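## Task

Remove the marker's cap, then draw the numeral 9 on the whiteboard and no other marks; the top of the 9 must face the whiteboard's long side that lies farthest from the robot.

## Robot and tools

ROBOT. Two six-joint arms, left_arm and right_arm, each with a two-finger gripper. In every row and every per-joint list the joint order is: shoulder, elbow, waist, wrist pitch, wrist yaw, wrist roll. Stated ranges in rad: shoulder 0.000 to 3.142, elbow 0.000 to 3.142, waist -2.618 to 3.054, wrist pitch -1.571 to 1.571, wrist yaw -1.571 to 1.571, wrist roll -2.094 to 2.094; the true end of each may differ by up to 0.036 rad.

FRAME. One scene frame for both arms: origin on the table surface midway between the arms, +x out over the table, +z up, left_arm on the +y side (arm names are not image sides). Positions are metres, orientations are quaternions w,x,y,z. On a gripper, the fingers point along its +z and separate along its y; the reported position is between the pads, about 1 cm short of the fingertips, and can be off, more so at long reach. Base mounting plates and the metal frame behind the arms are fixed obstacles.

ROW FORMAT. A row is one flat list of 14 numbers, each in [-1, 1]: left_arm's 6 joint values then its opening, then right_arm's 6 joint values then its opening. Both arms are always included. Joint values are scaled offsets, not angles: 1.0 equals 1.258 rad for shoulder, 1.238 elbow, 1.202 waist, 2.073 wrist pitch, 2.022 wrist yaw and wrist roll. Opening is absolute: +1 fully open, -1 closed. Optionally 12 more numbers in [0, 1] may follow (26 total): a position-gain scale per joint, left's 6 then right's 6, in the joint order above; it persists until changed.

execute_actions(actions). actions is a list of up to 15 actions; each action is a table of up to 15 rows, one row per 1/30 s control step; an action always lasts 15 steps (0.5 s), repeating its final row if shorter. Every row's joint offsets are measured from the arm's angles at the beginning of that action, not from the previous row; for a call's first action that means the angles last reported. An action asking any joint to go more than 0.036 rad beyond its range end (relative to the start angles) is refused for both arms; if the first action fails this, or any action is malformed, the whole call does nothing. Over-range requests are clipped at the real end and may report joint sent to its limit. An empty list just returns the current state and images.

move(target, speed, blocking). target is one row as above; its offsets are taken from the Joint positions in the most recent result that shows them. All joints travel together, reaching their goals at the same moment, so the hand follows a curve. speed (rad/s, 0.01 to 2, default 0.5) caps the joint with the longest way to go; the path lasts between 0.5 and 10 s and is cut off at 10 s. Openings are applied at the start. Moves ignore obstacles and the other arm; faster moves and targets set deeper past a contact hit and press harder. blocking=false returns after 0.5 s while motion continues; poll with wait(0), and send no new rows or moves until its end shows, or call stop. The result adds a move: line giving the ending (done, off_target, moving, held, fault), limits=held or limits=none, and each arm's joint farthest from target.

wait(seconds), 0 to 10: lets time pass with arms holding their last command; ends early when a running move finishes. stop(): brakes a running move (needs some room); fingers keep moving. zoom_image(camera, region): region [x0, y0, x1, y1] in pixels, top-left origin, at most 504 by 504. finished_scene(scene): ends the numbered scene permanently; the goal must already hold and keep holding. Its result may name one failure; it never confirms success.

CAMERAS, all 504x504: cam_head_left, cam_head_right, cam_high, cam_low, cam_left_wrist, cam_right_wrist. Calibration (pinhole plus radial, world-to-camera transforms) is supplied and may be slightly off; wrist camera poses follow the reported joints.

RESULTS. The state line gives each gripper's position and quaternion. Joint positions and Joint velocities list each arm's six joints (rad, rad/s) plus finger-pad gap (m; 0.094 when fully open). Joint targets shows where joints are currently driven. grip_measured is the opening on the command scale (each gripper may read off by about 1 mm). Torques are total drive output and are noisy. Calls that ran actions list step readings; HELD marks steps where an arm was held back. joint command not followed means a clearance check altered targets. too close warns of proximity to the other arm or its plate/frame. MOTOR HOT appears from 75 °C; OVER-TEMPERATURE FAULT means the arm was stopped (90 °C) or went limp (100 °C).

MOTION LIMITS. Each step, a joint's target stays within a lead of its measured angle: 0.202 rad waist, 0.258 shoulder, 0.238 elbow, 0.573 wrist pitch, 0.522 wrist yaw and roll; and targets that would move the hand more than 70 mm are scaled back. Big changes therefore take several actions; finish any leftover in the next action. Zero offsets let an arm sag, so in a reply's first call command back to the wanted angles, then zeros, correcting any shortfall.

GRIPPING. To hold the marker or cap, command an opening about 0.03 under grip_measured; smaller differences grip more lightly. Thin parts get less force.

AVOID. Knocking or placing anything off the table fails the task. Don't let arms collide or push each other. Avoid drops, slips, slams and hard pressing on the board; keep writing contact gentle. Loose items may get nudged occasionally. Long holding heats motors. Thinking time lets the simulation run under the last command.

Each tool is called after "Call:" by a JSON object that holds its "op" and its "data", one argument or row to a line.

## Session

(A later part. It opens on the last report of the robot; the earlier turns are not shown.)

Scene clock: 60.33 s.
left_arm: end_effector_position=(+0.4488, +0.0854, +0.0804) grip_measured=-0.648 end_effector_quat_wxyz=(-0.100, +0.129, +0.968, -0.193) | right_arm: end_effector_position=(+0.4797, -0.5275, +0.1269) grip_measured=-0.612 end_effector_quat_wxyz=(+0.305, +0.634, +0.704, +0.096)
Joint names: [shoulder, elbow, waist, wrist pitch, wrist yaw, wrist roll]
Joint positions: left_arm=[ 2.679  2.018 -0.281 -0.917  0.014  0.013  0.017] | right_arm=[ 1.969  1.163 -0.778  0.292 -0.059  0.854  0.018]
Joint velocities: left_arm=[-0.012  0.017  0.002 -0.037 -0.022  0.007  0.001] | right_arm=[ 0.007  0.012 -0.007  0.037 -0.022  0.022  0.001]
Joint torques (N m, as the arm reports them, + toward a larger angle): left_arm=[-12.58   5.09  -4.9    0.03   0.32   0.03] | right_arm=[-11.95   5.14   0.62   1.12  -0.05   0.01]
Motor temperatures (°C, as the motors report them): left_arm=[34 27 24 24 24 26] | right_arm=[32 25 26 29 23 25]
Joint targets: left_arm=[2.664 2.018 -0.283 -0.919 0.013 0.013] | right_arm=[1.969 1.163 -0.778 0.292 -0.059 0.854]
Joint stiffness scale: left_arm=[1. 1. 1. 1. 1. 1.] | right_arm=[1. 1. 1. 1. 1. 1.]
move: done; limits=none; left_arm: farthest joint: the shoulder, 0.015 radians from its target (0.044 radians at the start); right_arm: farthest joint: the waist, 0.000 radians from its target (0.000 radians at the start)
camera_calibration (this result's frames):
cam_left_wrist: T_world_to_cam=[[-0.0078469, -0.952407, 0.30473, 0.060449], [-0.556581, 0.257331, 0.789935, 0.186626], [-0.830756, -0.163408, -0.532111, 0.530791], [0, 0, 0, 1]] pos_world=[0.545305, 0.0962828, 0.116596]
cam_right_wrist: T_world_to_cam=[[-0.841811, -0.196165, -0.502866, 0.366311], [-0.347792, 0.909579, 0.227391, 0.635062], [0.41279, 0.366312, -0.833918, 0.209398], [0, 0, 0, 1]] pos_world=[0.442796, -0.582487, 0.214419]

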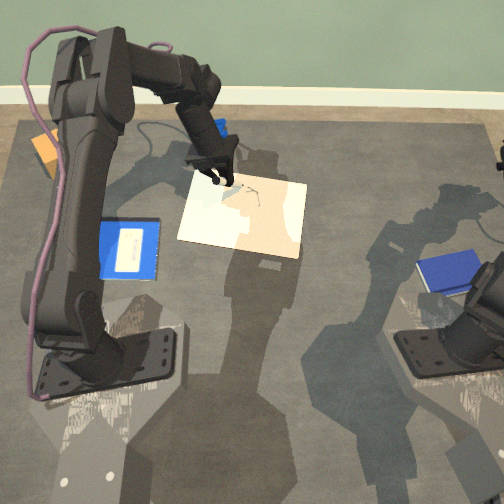

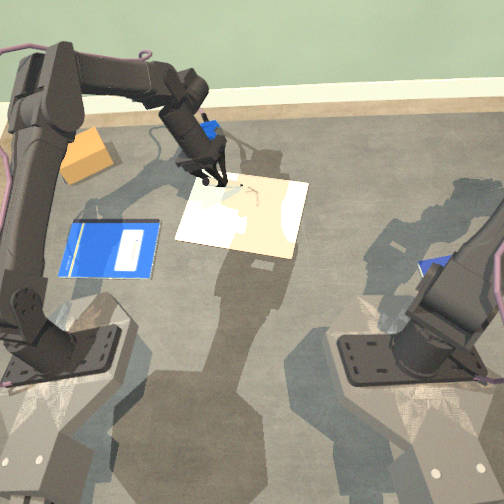

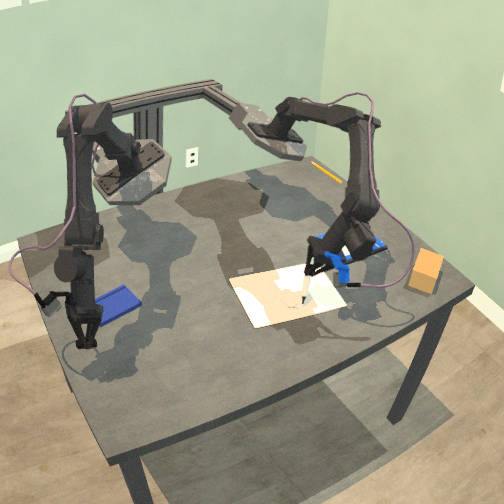

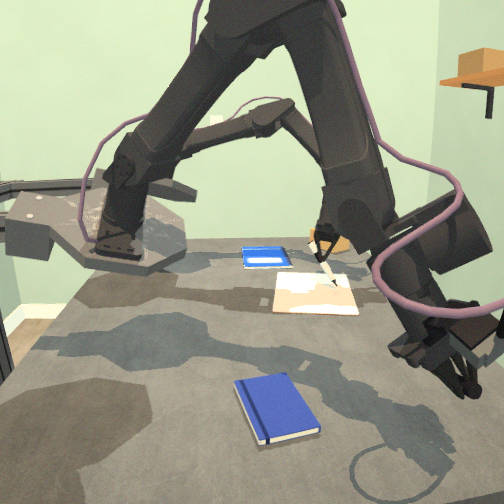

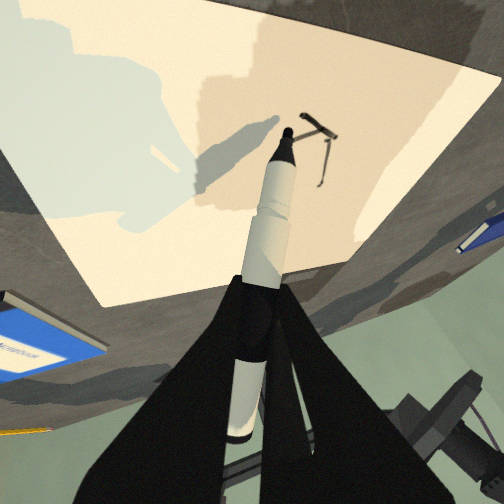

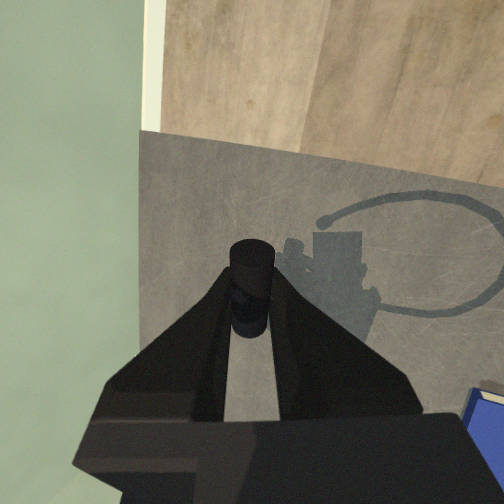

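Call:
{"op": "move", "data": {
  "target": [0.016,0.081,-0.028,-0.018,-0.015,-0.004,-0.74,0,0,0,0,0,0,-0.72],
  "speed": 0.2
}}

Scene clock: 61.60 s.
left_arm: end_effector_position=(+0.4696, +0.0804, +0.0945) grip_measured=-0.648 end_effector_quat_wxyz=(-0.074, +0.134, +0.971, -0.182) | right_arm: end_effector_position=(+0.4797, -0.5275, +0.1269) grip_measured=-0.612 end_effector_quat_wxyz=(+0.305, +0.634, +0.704, +0.096)
Joint names: [shoulder, elbow, waist, wrist pitch, wrist yaw, wrist roll]
Joint positions: left_arm=[ 2.684  2.097 -0.303 -0.944 -0.015  0.01   0.017] | right_arm=[ 1.969  1.163 -0.778  0.292 -0.059  0.854  0.018]
Joint velocities: left_arm=[-0.007 -0.002 -0.002 -0.007 -0.066 -0.007  0.   ] | right_arm=[-0.007 -0.002 -0.002 -0.007 -0.051 -0.022 -0.   ]
Joint torques (N m, as the arm reports them, + toward a larger angle): left_arm=[-10.79   6.94  -5.89   0.03   0.3   -0.02] | right_arm=[-11.95   5.1    0.59   1.1   -0.05   0.02]
Motor temperatures (°C, as the motors report them): left_arm=[34 27 24 24 24 26] | right_arm=[32 25 26 29 23 25]
Joint targets: left_arm=[2.699 2.118 -0.315 -0.955 -0.017 0.005] | right_arm=[1.969 1.163 -0.778 0.292 -0.059 0.854]
Joint stiffness scale: left_arm=[1. 1. 1. 1. 1. 1.] | right_arm=[1. 1. 1. 1. 1. 1.]
move: off_target (left_arm); limits=none; left_arm: farthest joint: the elbow, 0.022 radians from its target (0.100 radians at the start); right_arm: farthest joint: the waist, 0.000 radians from its target (0.000 radians at the start)
camera_calibration (this result's frames):
cam_left_wrist: T_world_to_cam=[[-0.0267119, -0.956351, 0.290996, 0.0619704], [-0.599723, 0.248225, 0.760734, 0.212102], [-0.799761, -0.154197, -0.580177, 0.544024], [0, 0, 0, 1]] pos_world=[0.563947, 0.090503, 0.136244]
cam_right_wrist: T_world_to_cam=[[-0.841811, -0.196165, -0.502866, 0.366311], [-0.347792, 0.909579, 0.227391, 0.635062], [0.41279, 0.366312, -0.833918, 0.209398], [0, 0, 0, 1]] pos_world=[0.442796, -0.582487, 0.214419]

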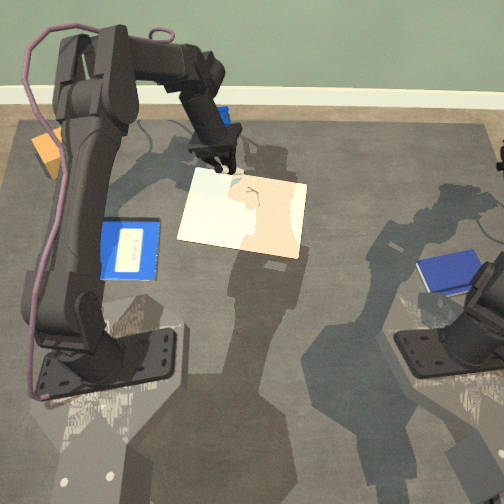

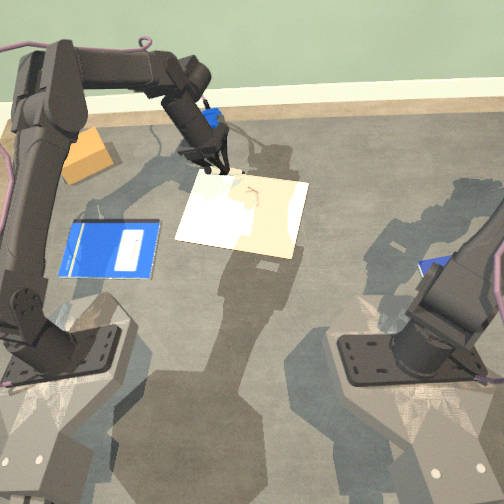

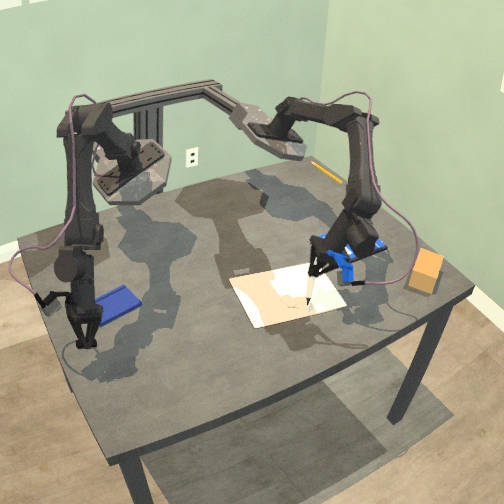

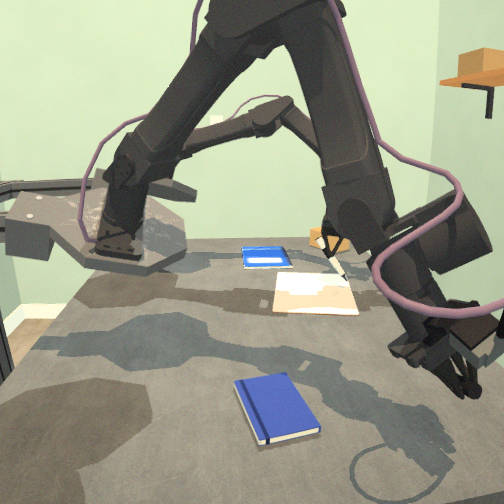

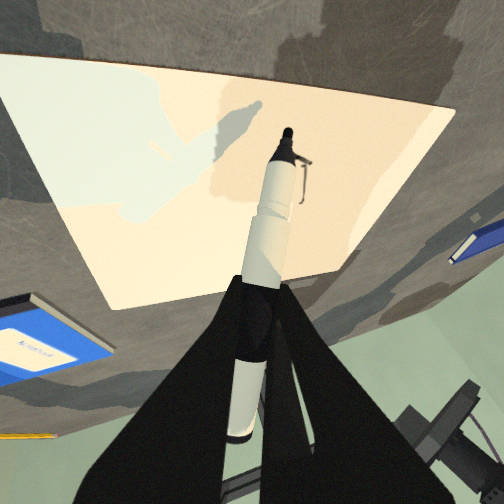

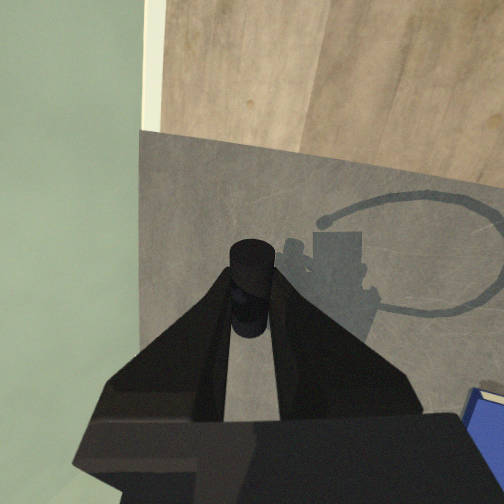

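Call:
{"op": "move", "data": {
  "target": [0.056,0.017,0,0,0.005,0,-0.74,0,0,0,0,0,0,-0.72],
  "speed": 0.1
}}

Scene clock: 62.73 s.
left_arm: end_effector_position=(+0.4516, +0.0750, +0.0725) grip_measured=-0.648 end_effector_quat_wxyz=(-0.100, +0.140, +0.969, -0.180) | right_arm: end_effector_position=(+0.4797, -0.5275, +0.1269) grip_measured=-0.612 end_effector_quat_wxyz=(+0.305, +0.634, +0.704, +0.096)
Joint names: [shoulder, elbow, waist, wrist pitch, wrist yaw, wrist roll]
Joint positions: left_arm=[ 2.74   2.098 -0.303 -0.945 -0.013  0.01   0.017] | right_arm=[ 1.969  1.163 -0.778  0.292 -0.059  0.854  0.018]
Joint velocities: left_arm=[-0.007 -0.012  0.002 -0.007  0.051  0.051 -0.001] | right_arm=[-0.002 -0.002  0.012  0.022  0.022 -0.051 -0.001]
Joint torques (N m, as the arm reports them, + toward a larger angle): left_arm=[-10.64   6.61  -4.98   0.03   0.41   0.03] | right_arm=[-12.03   5.15   0.63   1.13  -0.06   0.01]
Motor temperatures (°C, as the motors report them): left_arm=[34 27 24 24 24 26] | right_arm=[32 25 26 29 23 25]
Joint targets: left_arm=[2.755 2.117 -0.303 -0.944 -0.005 0.010] | right_arm=[1.969 1.163 -0.778 0.292 -0.059 0.854]
Joint stiffness scale: left_arm=[1. 1. 1. 1. 1. 1.] | right_arm=[1. 1. 1. 1. 1. 1.]
move: done; limits=none; left_arm: farthest joint: the elbow, 0.020 radians from its target (0.021 radians at the start); right_arm: farthest joint: the waist, 0.000 radians from its target (0.000 radians at the start)
camera_calibration (this result's frames):
cam_left_wrist: T_world_to_cam=[[-0.0325946, -0.958708, 0.28252, 0.0661565], [-0.555855, 0.25231, 0.792064, 0.196957], [-0.83064, -0.131223, -0.541126, 0.525426], [0, 0, 0, 1]] pos_world=[0.548076, 0.0826787, 0.109629]
cam_right_wrist: T_world_to_cam=[[-0.841811, -0.196165, -0.502866, 0.366311], [-0.347792, 0.909579, 0.227391, 0.635062], [0.41279, 0.366312, -0.833918, 0.209398], [0, 0, 0, 1]] pos_world=[0.442796, -0.582487, 0.214419]

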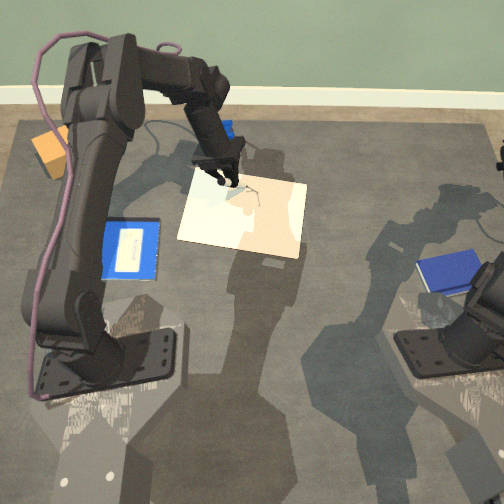

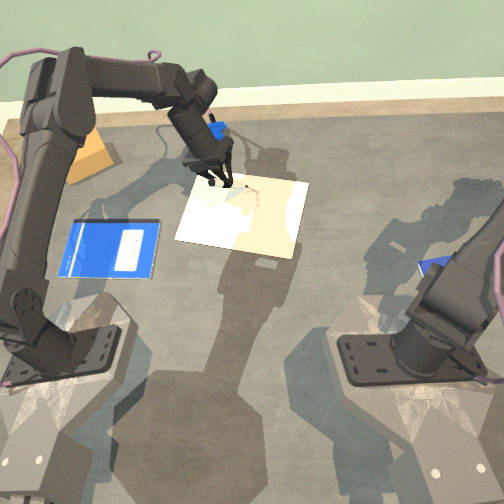

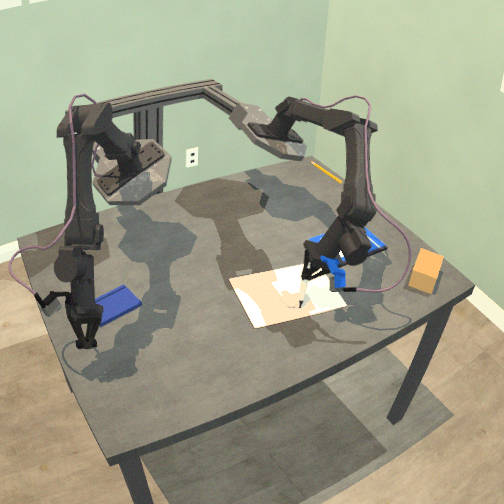

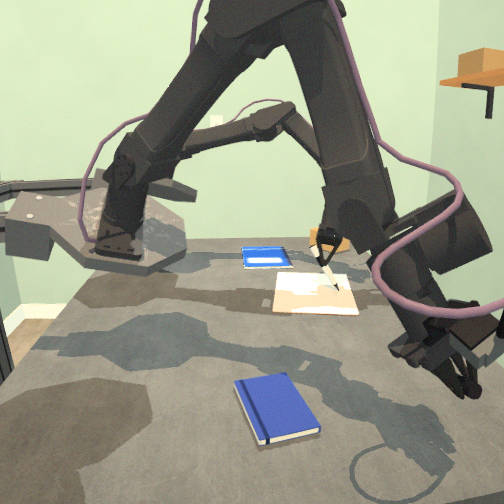

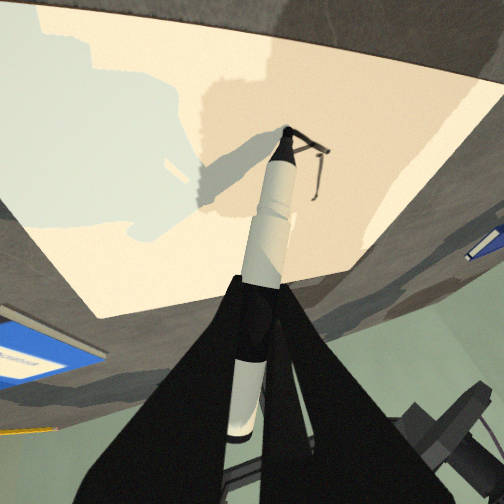

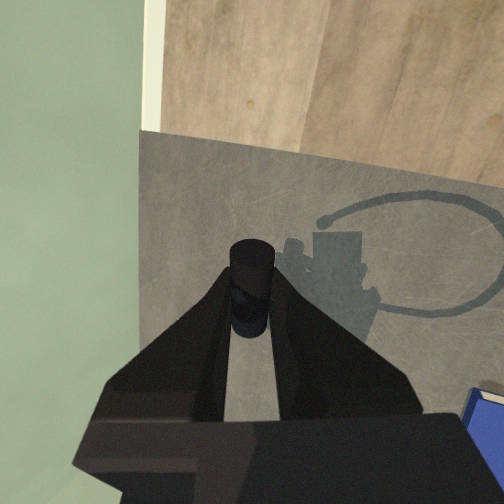

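Call:
{"op": "move", "data": {
  "target": [-0.036,-0.091,0.029,0.01,-0.005,0,-0.74,0,0,0,0,0,0,-0.72],
  "speed": 0.12
}}

Scene clock: 64.27 s.
left_arm: end_effector_position=(+0.4428, +0.0868, +0.0716) grip_measured=-0.648 end_effector_quat_wxyz=(-0.109, +0.128, +0.968, -0.187) | right_arm: end_effector_position=(+0.4797, -0.5275, +0.1269) grip_measured=-0.612 end_effector_quat_wxyz=(+0.305, +0.634, +0.704, +0.096)
Joint names: [shoulder, elbow, waist, wrist pitch, wrist yaw, wrist roll]
Joint positions: left_arm=[ 2.696  2.013 -0.277 -0.913  0.006  0.011  0.017] | right_arm=[ 1.969  1.163 -0.778  0.292 -0.059  0.854  0.018]
Joint velocities: left_arm=[ 0.002  0.002 -0.012 -0.037 -0.007  0.066 -0.001] | right_arm=[-0.012  0.002 -0.017 -0.037 -0.007  0.022  0.   ]
Joint torques (N m, as the arm reports them, + toward a larger angle): left_arm=[-11.64   3.19  -4.12  -0.13   0.     0.02] | right_arm=[-11.96   5.11   0.61   1.12  -0.04   0.02]
Motor temperatures (°C, as the motors report them): left_arm=[34 27 24 24 24 26] | right_arm=[32 25 26 29 23 25]
Joint targets: left_arm=[2.694 1.986 -0.268 -0.924 -0.024 0.010] | right_arm=[1.969 1.163 -0.778 0.292 -0.059 0.854]
Joint stiffness scale: left_arm=[1. 1. 1. 1. 1. 1.] | right_arm=[1. 1. 1. 1. 1. 1.]
move: off_target (left_arm); limits=none; left_arm: farthest joint: the wrist yaw, 0.029 radians from its target (0.010 radians at the start); right_arm: farthest joint: the waist, 0.000 radians from its target (0.000 radians at the start)
camera_calibration (this result's frames):
cam_left_wrist: T_world_to_cam=[[-0.00507599, -0.956087, 0.29304, 0.0642848], [-0.543097, 0.248694, 0.801996, 0.183763], [-0.839655, -0.155078, -0.52051, 0.523791], [0, 0, 0, 1]] pos_world=[0.539932, 0.0969895, 0.106423]
cam_right_wrist: T_world_to_cam=[[-0.841811, -0.196165, -0.502866, 0.366311], [-0.347792, 0.909579, 0.227391, 0.635062], [0.41279, 0.366312, -0.833918, 0.209398], [0, 0, 0, 1]] pos_world=[0.442796, -0.582487, 0.214419]

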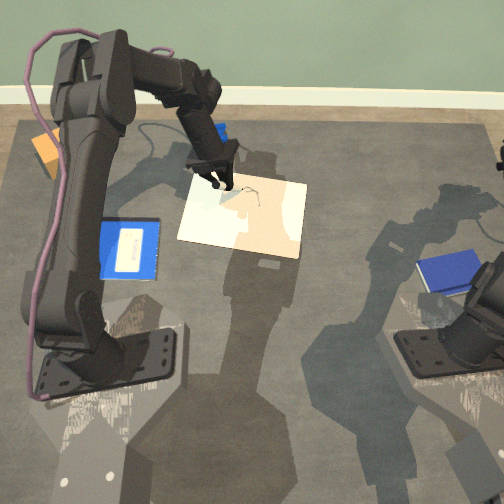

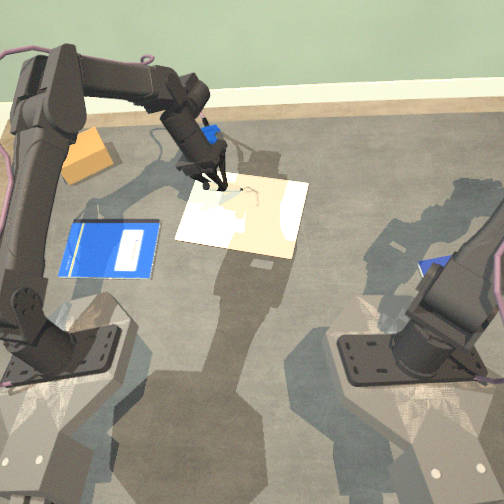

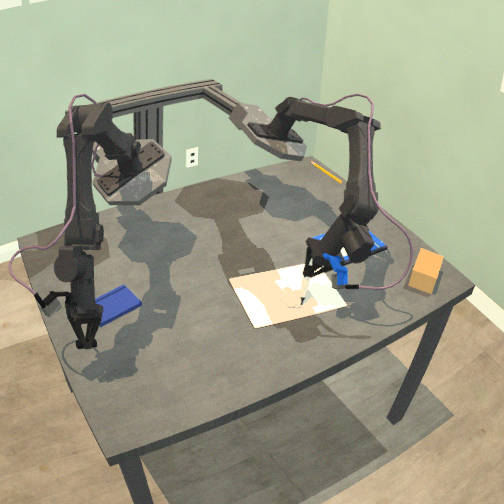

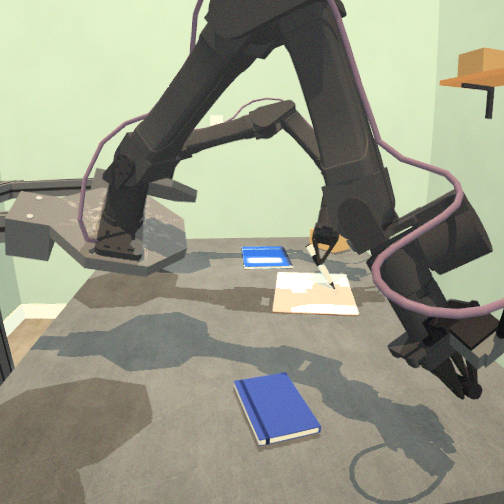

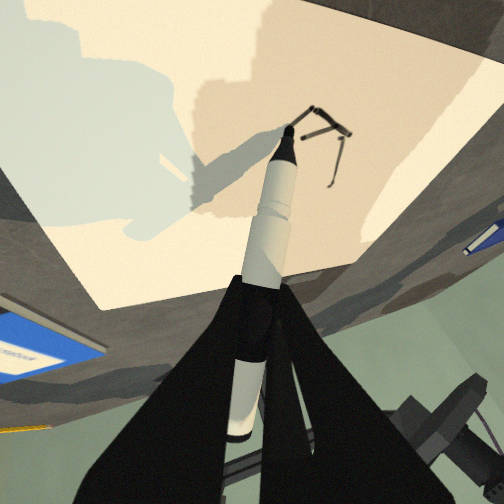

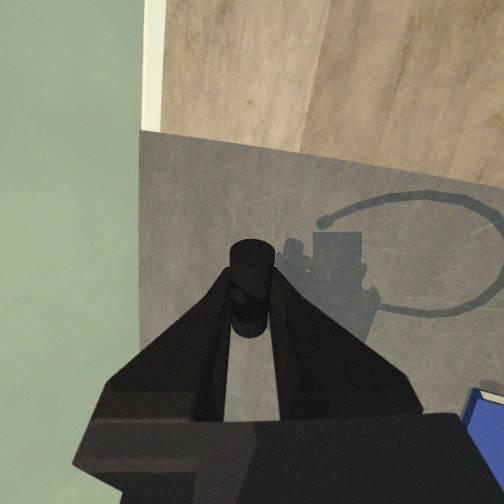

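Call:
{"op": "move", "data": {
  "target": [-0.076,-0.172,0.027,0.038,-0.018,0,-0.74,0,0,0,0,0,0,-0.72],
  "speed": 0.15
}}

Scene clock: 66.33 s.
left_arm: end_effector_position=(+0.4224, +0.1034, +0.0720) grip_measured=-0.648 end_effector_quat_wxyz=(-0.113, +0.117, +0.969, -0.187) | right_arm: end_effector_position=(+0.4797, -0.5275, +0.1269) grip_measured=-0.612 end_effector_quat_wxyz=(+0.305, +0.634, +0.704, +0.096)
Joint names: [shoulder, elbow, waist, wrist pitch, wrist yaw, wrist roll]
Joint positions: left_arm=[ 2.602  1.827 -0.253 -0.826  0.007  0.012  0.017] | right_arm=[ 1.969  1.163 -0.778  0.292 -0.059  0.854  0.018]
Joint velocities: left_arm=[-0.007  0.007  0.002  0.051 -0.022 -0.007  0.   ] | right_arm=[-0.007  0.002  0.012  0.066 -0.022  0.037 -0.001]
Joint torques (N m, as the arm reports them, + toward a larger angle): left_arm=[-11.22   2.86  -4.06  -0.18  -0.13   0.02] | right_arm=[-11.98   5.15   0.63   1.12  -0.06   0.02]
Motor temperatures (°C, as the motors report them): left_arm=[34 27 24 24 24 26] | right_arm=[32 25 26 29 23 25]
Joint targets: left_arm=[2.600 1.800 -0.245 -0.835 -0.031 0.011] | right_arm=[1.969 1.163 -0.778 0.292 -0.059 0.854]
Joint stiffness scale: left_arm=[1. 1. 1. 1. 1. 1.] | right_arm=[1. 1. 1. 1. 1. 1.]
move: off_target (left_arm); limits=none; left_arm: farthest joint: the wrist yaw, 0.037 radians from its target (0.036 radians at the start); right_arm: farthest joint: the waist, 0.000 radians from its target (0.000 radians at the start)
camera_calibration (this result's frames):
cam_left_wrist: T_world_to_cam=[[0.0171963, -0.957596, 0.287602, 0.0710966], [-0.537692, 0.233653, 0.810119, 0.166917], [-0.842966, -0.168572, -0.510874, 0.511564], [0, 0, 0, 1]] pos_world=[0.519759, 0.115317, 0.105674]
cam_right_wrist: T_world_to_cam=[[-0.841811, -0.196165, -0.502866, 0.366311], [-0.347792, 0.909579, 0.227391, 0.635062], [0.41279, 0.366312, -0.833918, 0.209398], [0, 0, 0, 1]] pos_world=[0.442796, -0.582487, 0.214419]

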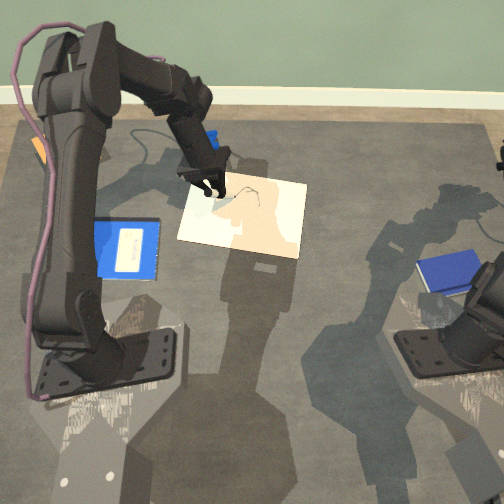

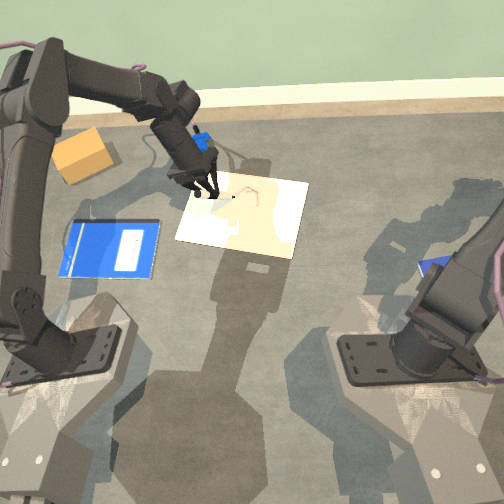

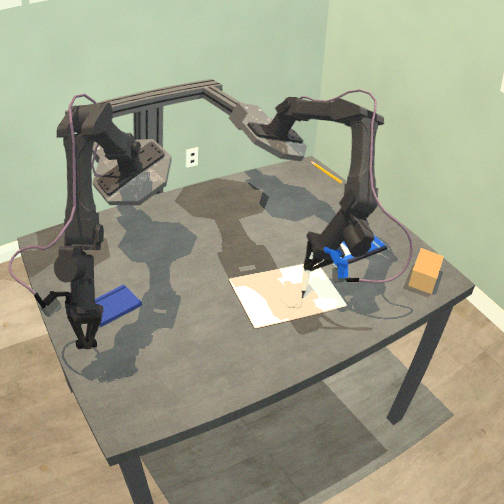

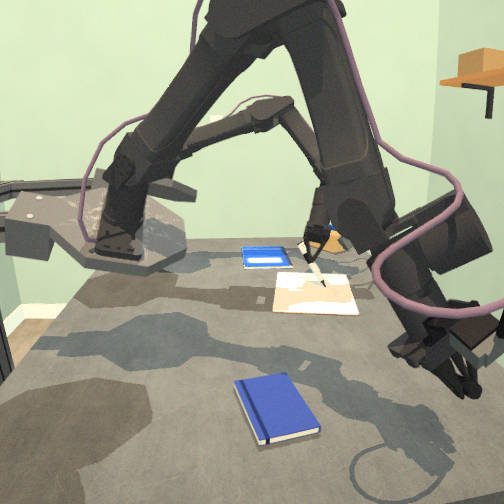

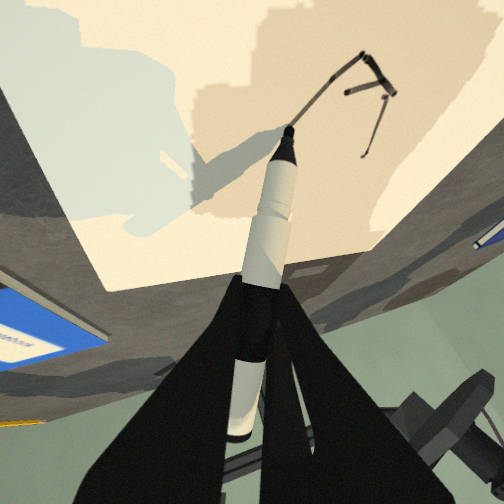

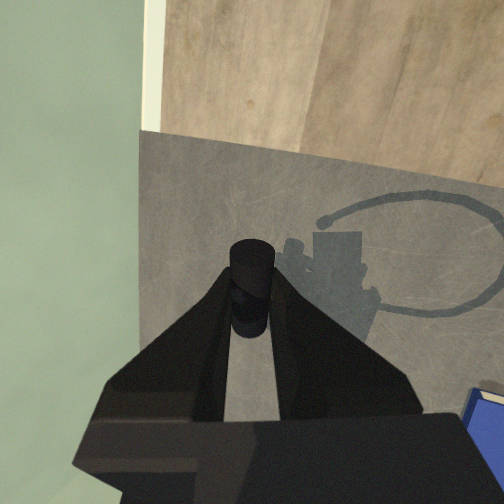

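Call:
{"op": "move", "data": {
  "target": [-0.045,-0.145,-0.03,0.041,-0.005,0,-0.74,0,0,0,0,0,0,-0.72],
  "speed": 0.15
}}

Scene clock: 68.00 s.
left_arm: end_effector_position=(+0.3955, +0.0959, +0.0717) grip_measured=-0.648 end_effector_quat_wxyz=(-0.116, +0.130, +0.967, -0.188) | right_arm: end_effector_position=(+0.4797, -0.5275, +0.1269) grip_measured=-0.612 end_effector_quat_wxyz=(+0.305, +0.634, +0.704, +0.096)
Joint names: [shoulder, elbow, waist, wrist pitch, wrist yaw, wrist roll]
Joint positions: left_arm=[ 2.549  1.674 -0.279 -0.735  0.009  0.012  0.017] | right_arm=[ 1.969  1.163 -0.778  0.292 -0.059  0.854  0.018]
Joint velocities: left_arm=[ 0.002  0.012  0.022  0.051 -0.037  0.037  0.   ] | right_arm=[-0.007  0.002  0.017 -0.066  0.022 -0.022 -0.   ]
Joint torques (N m, as the arm reports them, + toward a larger angle): left_arm=[-10.74   2.63  -5.27  -0.12   0.18   0.03] | right_arm=[-11.97   5.1    0.58   1.12  -0.05   0.02]
Motor temperatures (°C, as the motors report them): left_arm=[34 27 24 24 24 26] | right_arm=[32 25 26 29 23 25]
Joint targets: left_arm=[2.546 1.648 -0.289 -0.741 -0.003 0.012] | right_arm=[1.969 1.163 -0.778 0.292 -0.059 0.854]
Joint stiffness scale: left_arm=[1. 1. 1. 1. 1. 1.] | right_arm=[1. 1. 1. 1. 1. 1.]
move: off_target (left_arm); limits=none; left_arm: farthest joint: the elbow, 0.027 radians from its target (0.180 radians at the start); right_arm: farthest joint: the waist, 0.000 radians from its target (0.000 radians at the start)
camera_calibration (this result's frames):
cam_left_wrist: T_world_to_cam=[[-0.00797599, -0.955853, 0.293737, 0.0737582], [-0.531024, 0.252953, 0.80872, 0.150066], [-0.847319, -0.149531, -0.509599, 0.487229], [0, 0, 0, 1]] pos_world=[0.493115, 0.105398, 0.105264]
cam_right_wrist: T_world_to_cam=[[-0.841811, -0.196165, -0.502866, 0.366311], [-0.347792, 0.909579, 0.227391, 0.635062], [0.41279, 0.366312, -0.833918, 0.209398], [0, 0, 0, 1]] pos_world=[0.442796, -0.582487, 0.214419]

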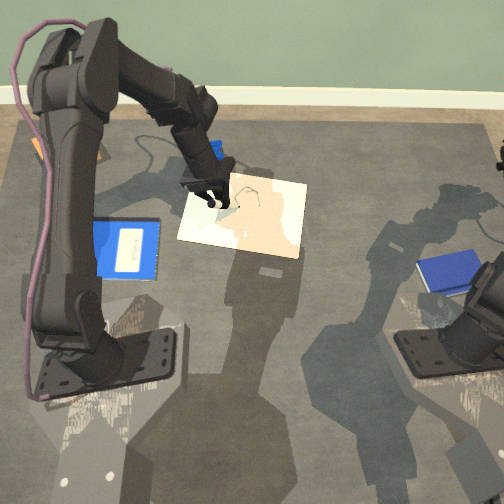

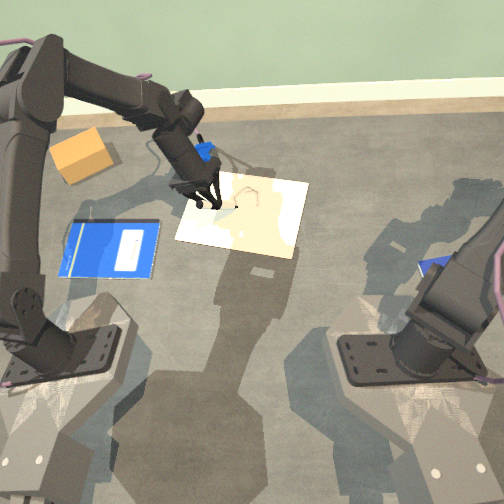

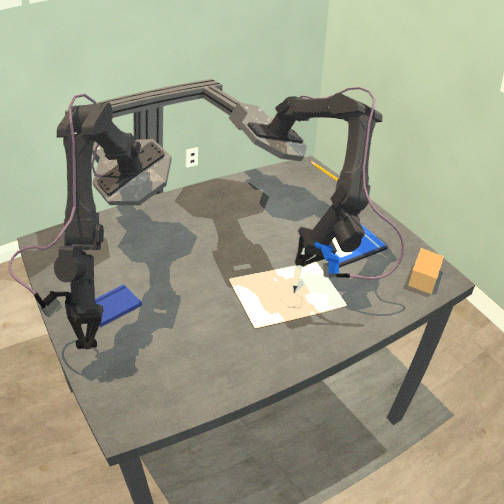

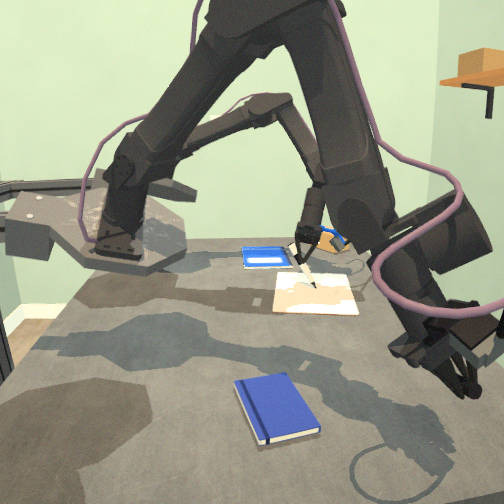

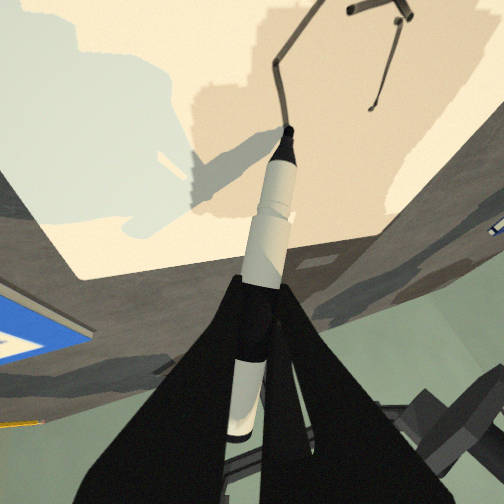

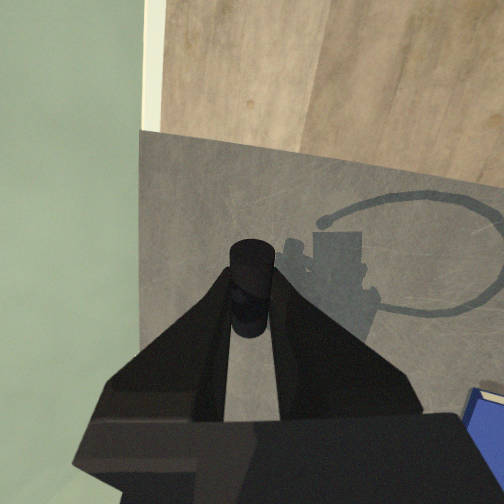

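Call:
{"op": "move", "data": {
  "target": [0.005,-0.05,-0.055,0.018,0,0,-0.74,0,0,0,0,0,0,-0.72],
  "speed": 0.12
}}

Scene clock: 69.27 s.
left_arm: end_effector_position=(+0.3764, +0.0752, +0.0743) grip_measured=-0.648 end_effector_quat_wxyz=(-0.120, +0.159, +0.962, -0.188) | right_arm: end_effector_position=(+0.4797, -0.5275, +0.1269) grip_measured=-0.612 end_effector_quat_wxyz=(+0.305, +0.634, +0.704, +0.096)
Joint names: [shoulder, elbow, waist, wrist pitch, wrist yaw, wrist roll]
Joint positions: left_arm=[ 2.549  1.627 -0.335 -0.709  0.008  0.012  0.017] | right_arm=[ 1.969  1.163 -0.778  0.292 -0.059  0.854  0.018]
Joint velocities: left_arm=[ 0.012  0.007 -0.012 -0.051 -0.022  0.007 -0.001] | right_arm=[ 0.027  0.012 -0.002 -0.022 -0.051 -0.066  0.   ]
Joint torques (N m, as the arm reports them, + toward a larger angle): left_arm=[-9.93  3.3  -5.22  0.05  0.34  0.02] | right_arm=[-11.96   5.16   0.65   1.13  -0.06   0.04]
Motor temperatures (°C, as the motors report them): left_arm=[34 27 24 24 24 26] | right_arm=[32 25 26 29 23 25]
Joint targets: left_arm=[2.556 1.612 -0.345 -0.698 0.009 0.012] | right_arm=[1.969 1.163 -0.778 0.292 -0.059 0.854]
Joint stiffness scale: left_arm=[1. 1. 1. 1. 1. 1.] | right_arm=[1. 1. 1. 1. 1. 1.]
move: done; limits=none; left_arm: farthest joint: the elbow, 0.015 radians from its target (0.062 radians at the start); right_arm: farthest joint: the waist, 0.000 radians from its target (0.000 radians at the start)
camera_calibration (this result's frames):
cam_left_wrist: T_world_to_cam=[[-0.0646901, -0.951383, 0.30114, 0.0735815], [-0.515807, 0.290212, 0.806052, 0.134777], [-0.854259, -0.103187, -0.509504, 0.468359], [0, 0, 0, 1]] pos_world=[0.474379, 0.0792187, 0.107835]
cam_right_wrist: T_world_to_cam=[[-0.841811, -0.196165, -0.502866, 0.366311], [-0.347792, 0.909579, 0.227391, 0.635062], [0.41279, 0.366312, -0.833918, 0.209398], [0, 0, 0, 1]] pos_world=[0.442796, -0.582487, 0.214419]

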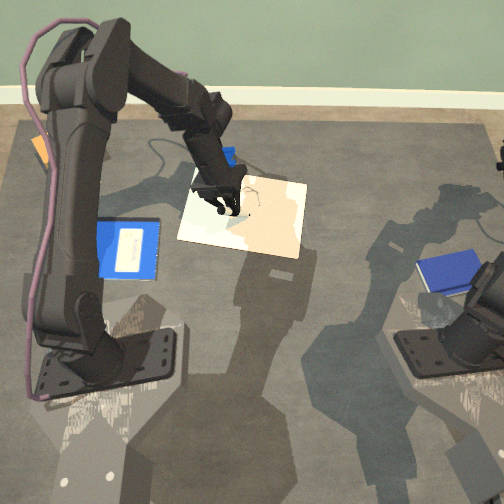

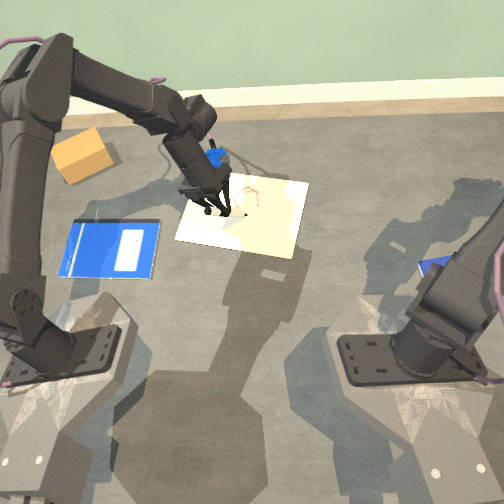

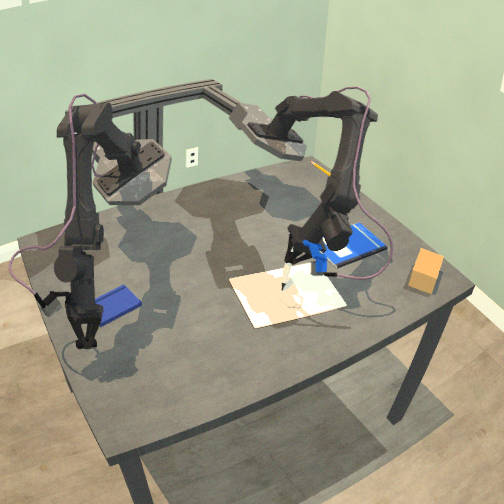

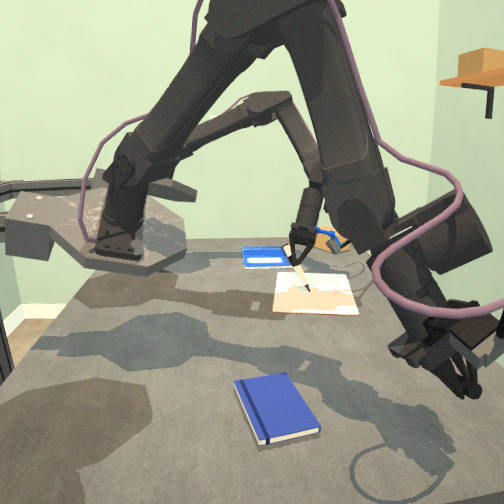

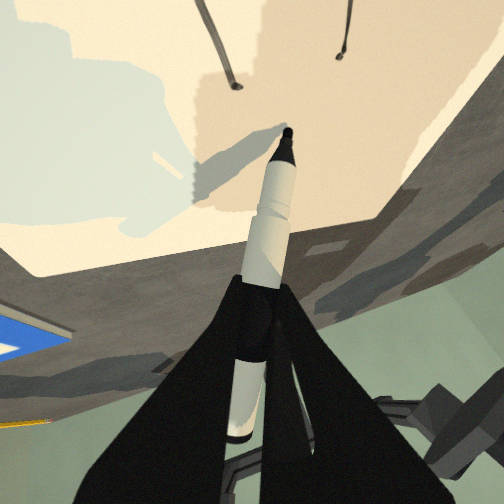

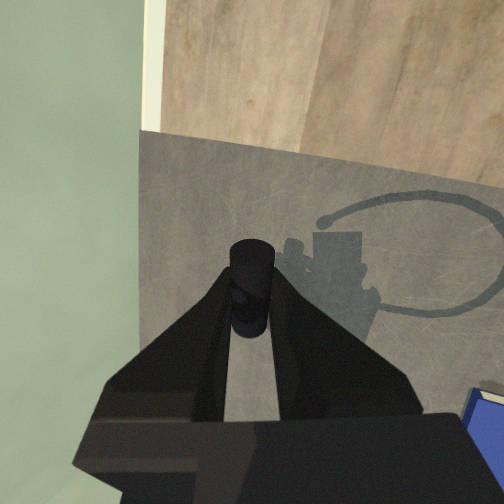

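Call:
{"op": "move", "data": {
  "target": [-0.02,0.05,0.056,-0.016,0,0,-0.74,0,0,0,0,0,0,-0.72],
  "speed": 0.15
}}

Scene clock: 70.43 s.
left_arm: end_effector_position=(+0.3992, +0.1026, +0.0726) grip_measured=-0.648 end_effector_quat_wxyz=(-0.113, +0.121, +0.968, -0.190) | right_arm: end_effector_position=(+0.4797, -0.5275, +0.1269) grip_measured=-0.612 end_effector_quat_wxyz=(+0.305, +0.634, +0.704, +0.096)
Joint names: [shoulder, elbow, waist, wrist pitch, wrist yaw, wrist roll]
Joint positions: left_arm=[ 2.537  1.669 -0.262 -0.733  0.013  0.012  0.017] | right_arm=[ 1.969  1.163 -0.778  0.292 -0.059  0.854  0.018]
Joint velocities: left_arm=[-0.017  0.007 -0.017 -0.022  0.051 -0.022 -0.   ] | right_arm=[ 0.012  0.007 -0.007 -0.037  0.007 -0.007 -0.   ]
Joint torques (N m, as the arm reports them, + toward a larger angle): left_arm=[-11.47   5.85  -4.92  -0.15   0.26   0.05] | right_arm=[-11.98   5.1    0.61   1.12  -0.05   0.02]
Motor temperatures (°C, as the motors report them): left_arm=[34 27 24 24 24 26] | right_arm=[32 25 26 29 23 25]
Joint targets: left_arm=[2.524 1.689 -0.268 -0.742 0.008 0.012] | right_arm=[1.969 1.163 -0.778 0.292 -0.059 0.854]
Joint stiffness scale: left_arm=[1. 1. 1. 1. 1. 1.] | right_arm=[1. 1. 1. 1. 1. 1.]
move: done; limits=none; left_arm: farthest joint: the elbow, 0.020 radians from its target (0.062 radians at the start); right_arm: farthest joint: the waist, 0.000 radians from its target (0.000 radians at the start)
camera_calibration (this result's frames):
cam_left_wrist: T_world_to_cam=[[0.00995407, -0.955252, 0.295626, 0.0726621], [-0.537409, 0.244204, 0.80719, 0.153224], [-0.843263, -0.166907, -0.51093, 0.492081], [0, 0, 0, 1]] pos_world=[0.496574, 0.114124, 0.106258]
cam_right_wrist: T_world_to_cam=[[-0.841811, -0.196165, -0.502866, 0.366311], [-0.347792, 0.909579, 0.227391, 0.635062], [0.41279, 0.366312, -0.833918, 0.209398], [0, 0, 0, 1]] pos_world=[0.442796, -0.582487, 0.214419]

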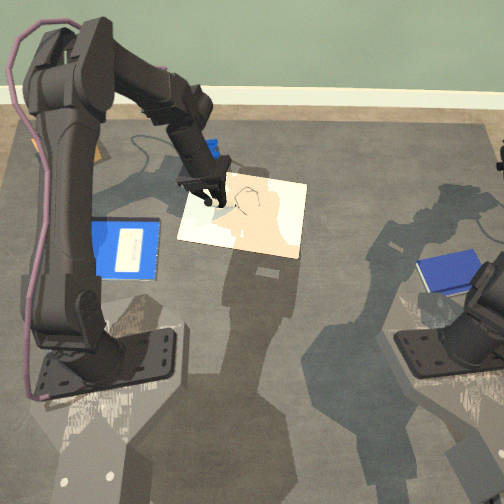

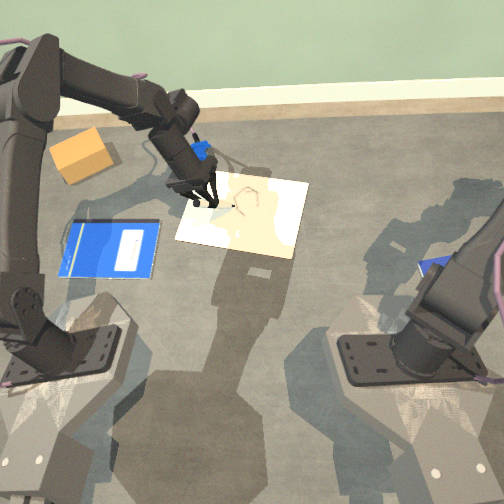

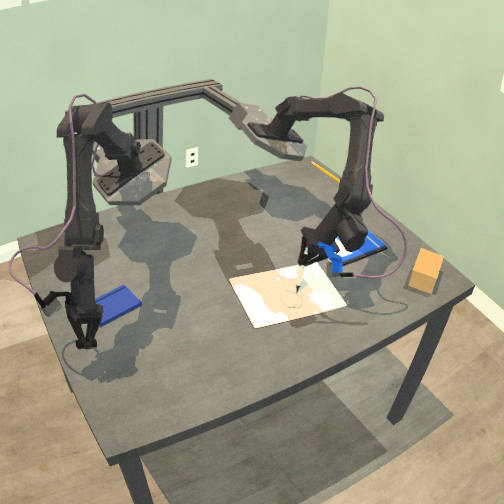

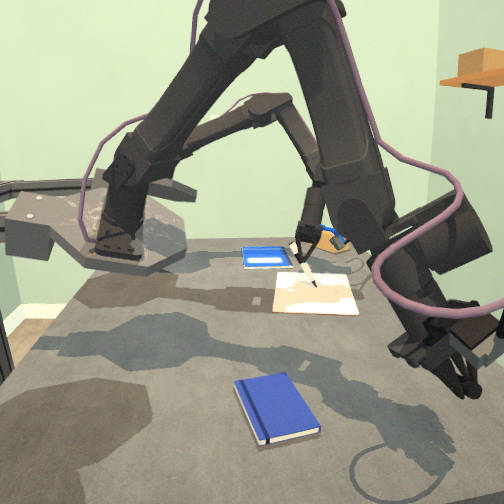

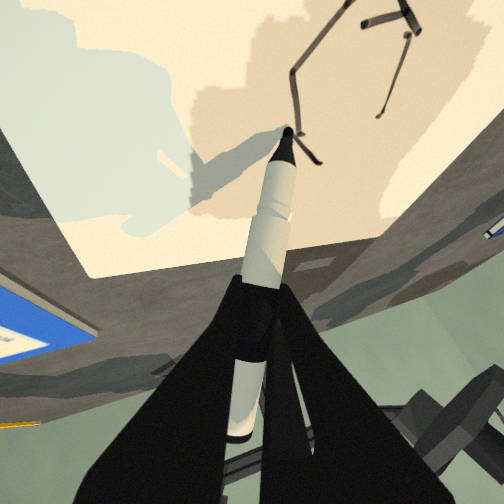

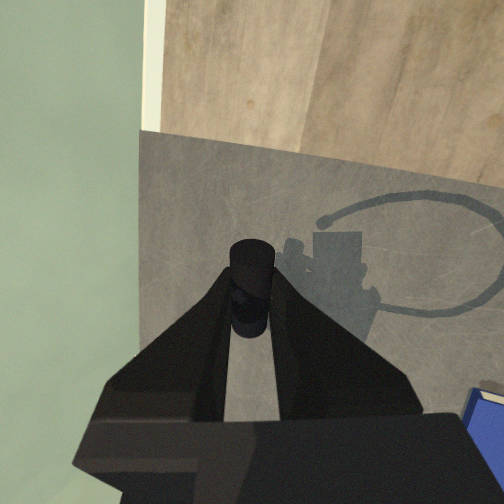

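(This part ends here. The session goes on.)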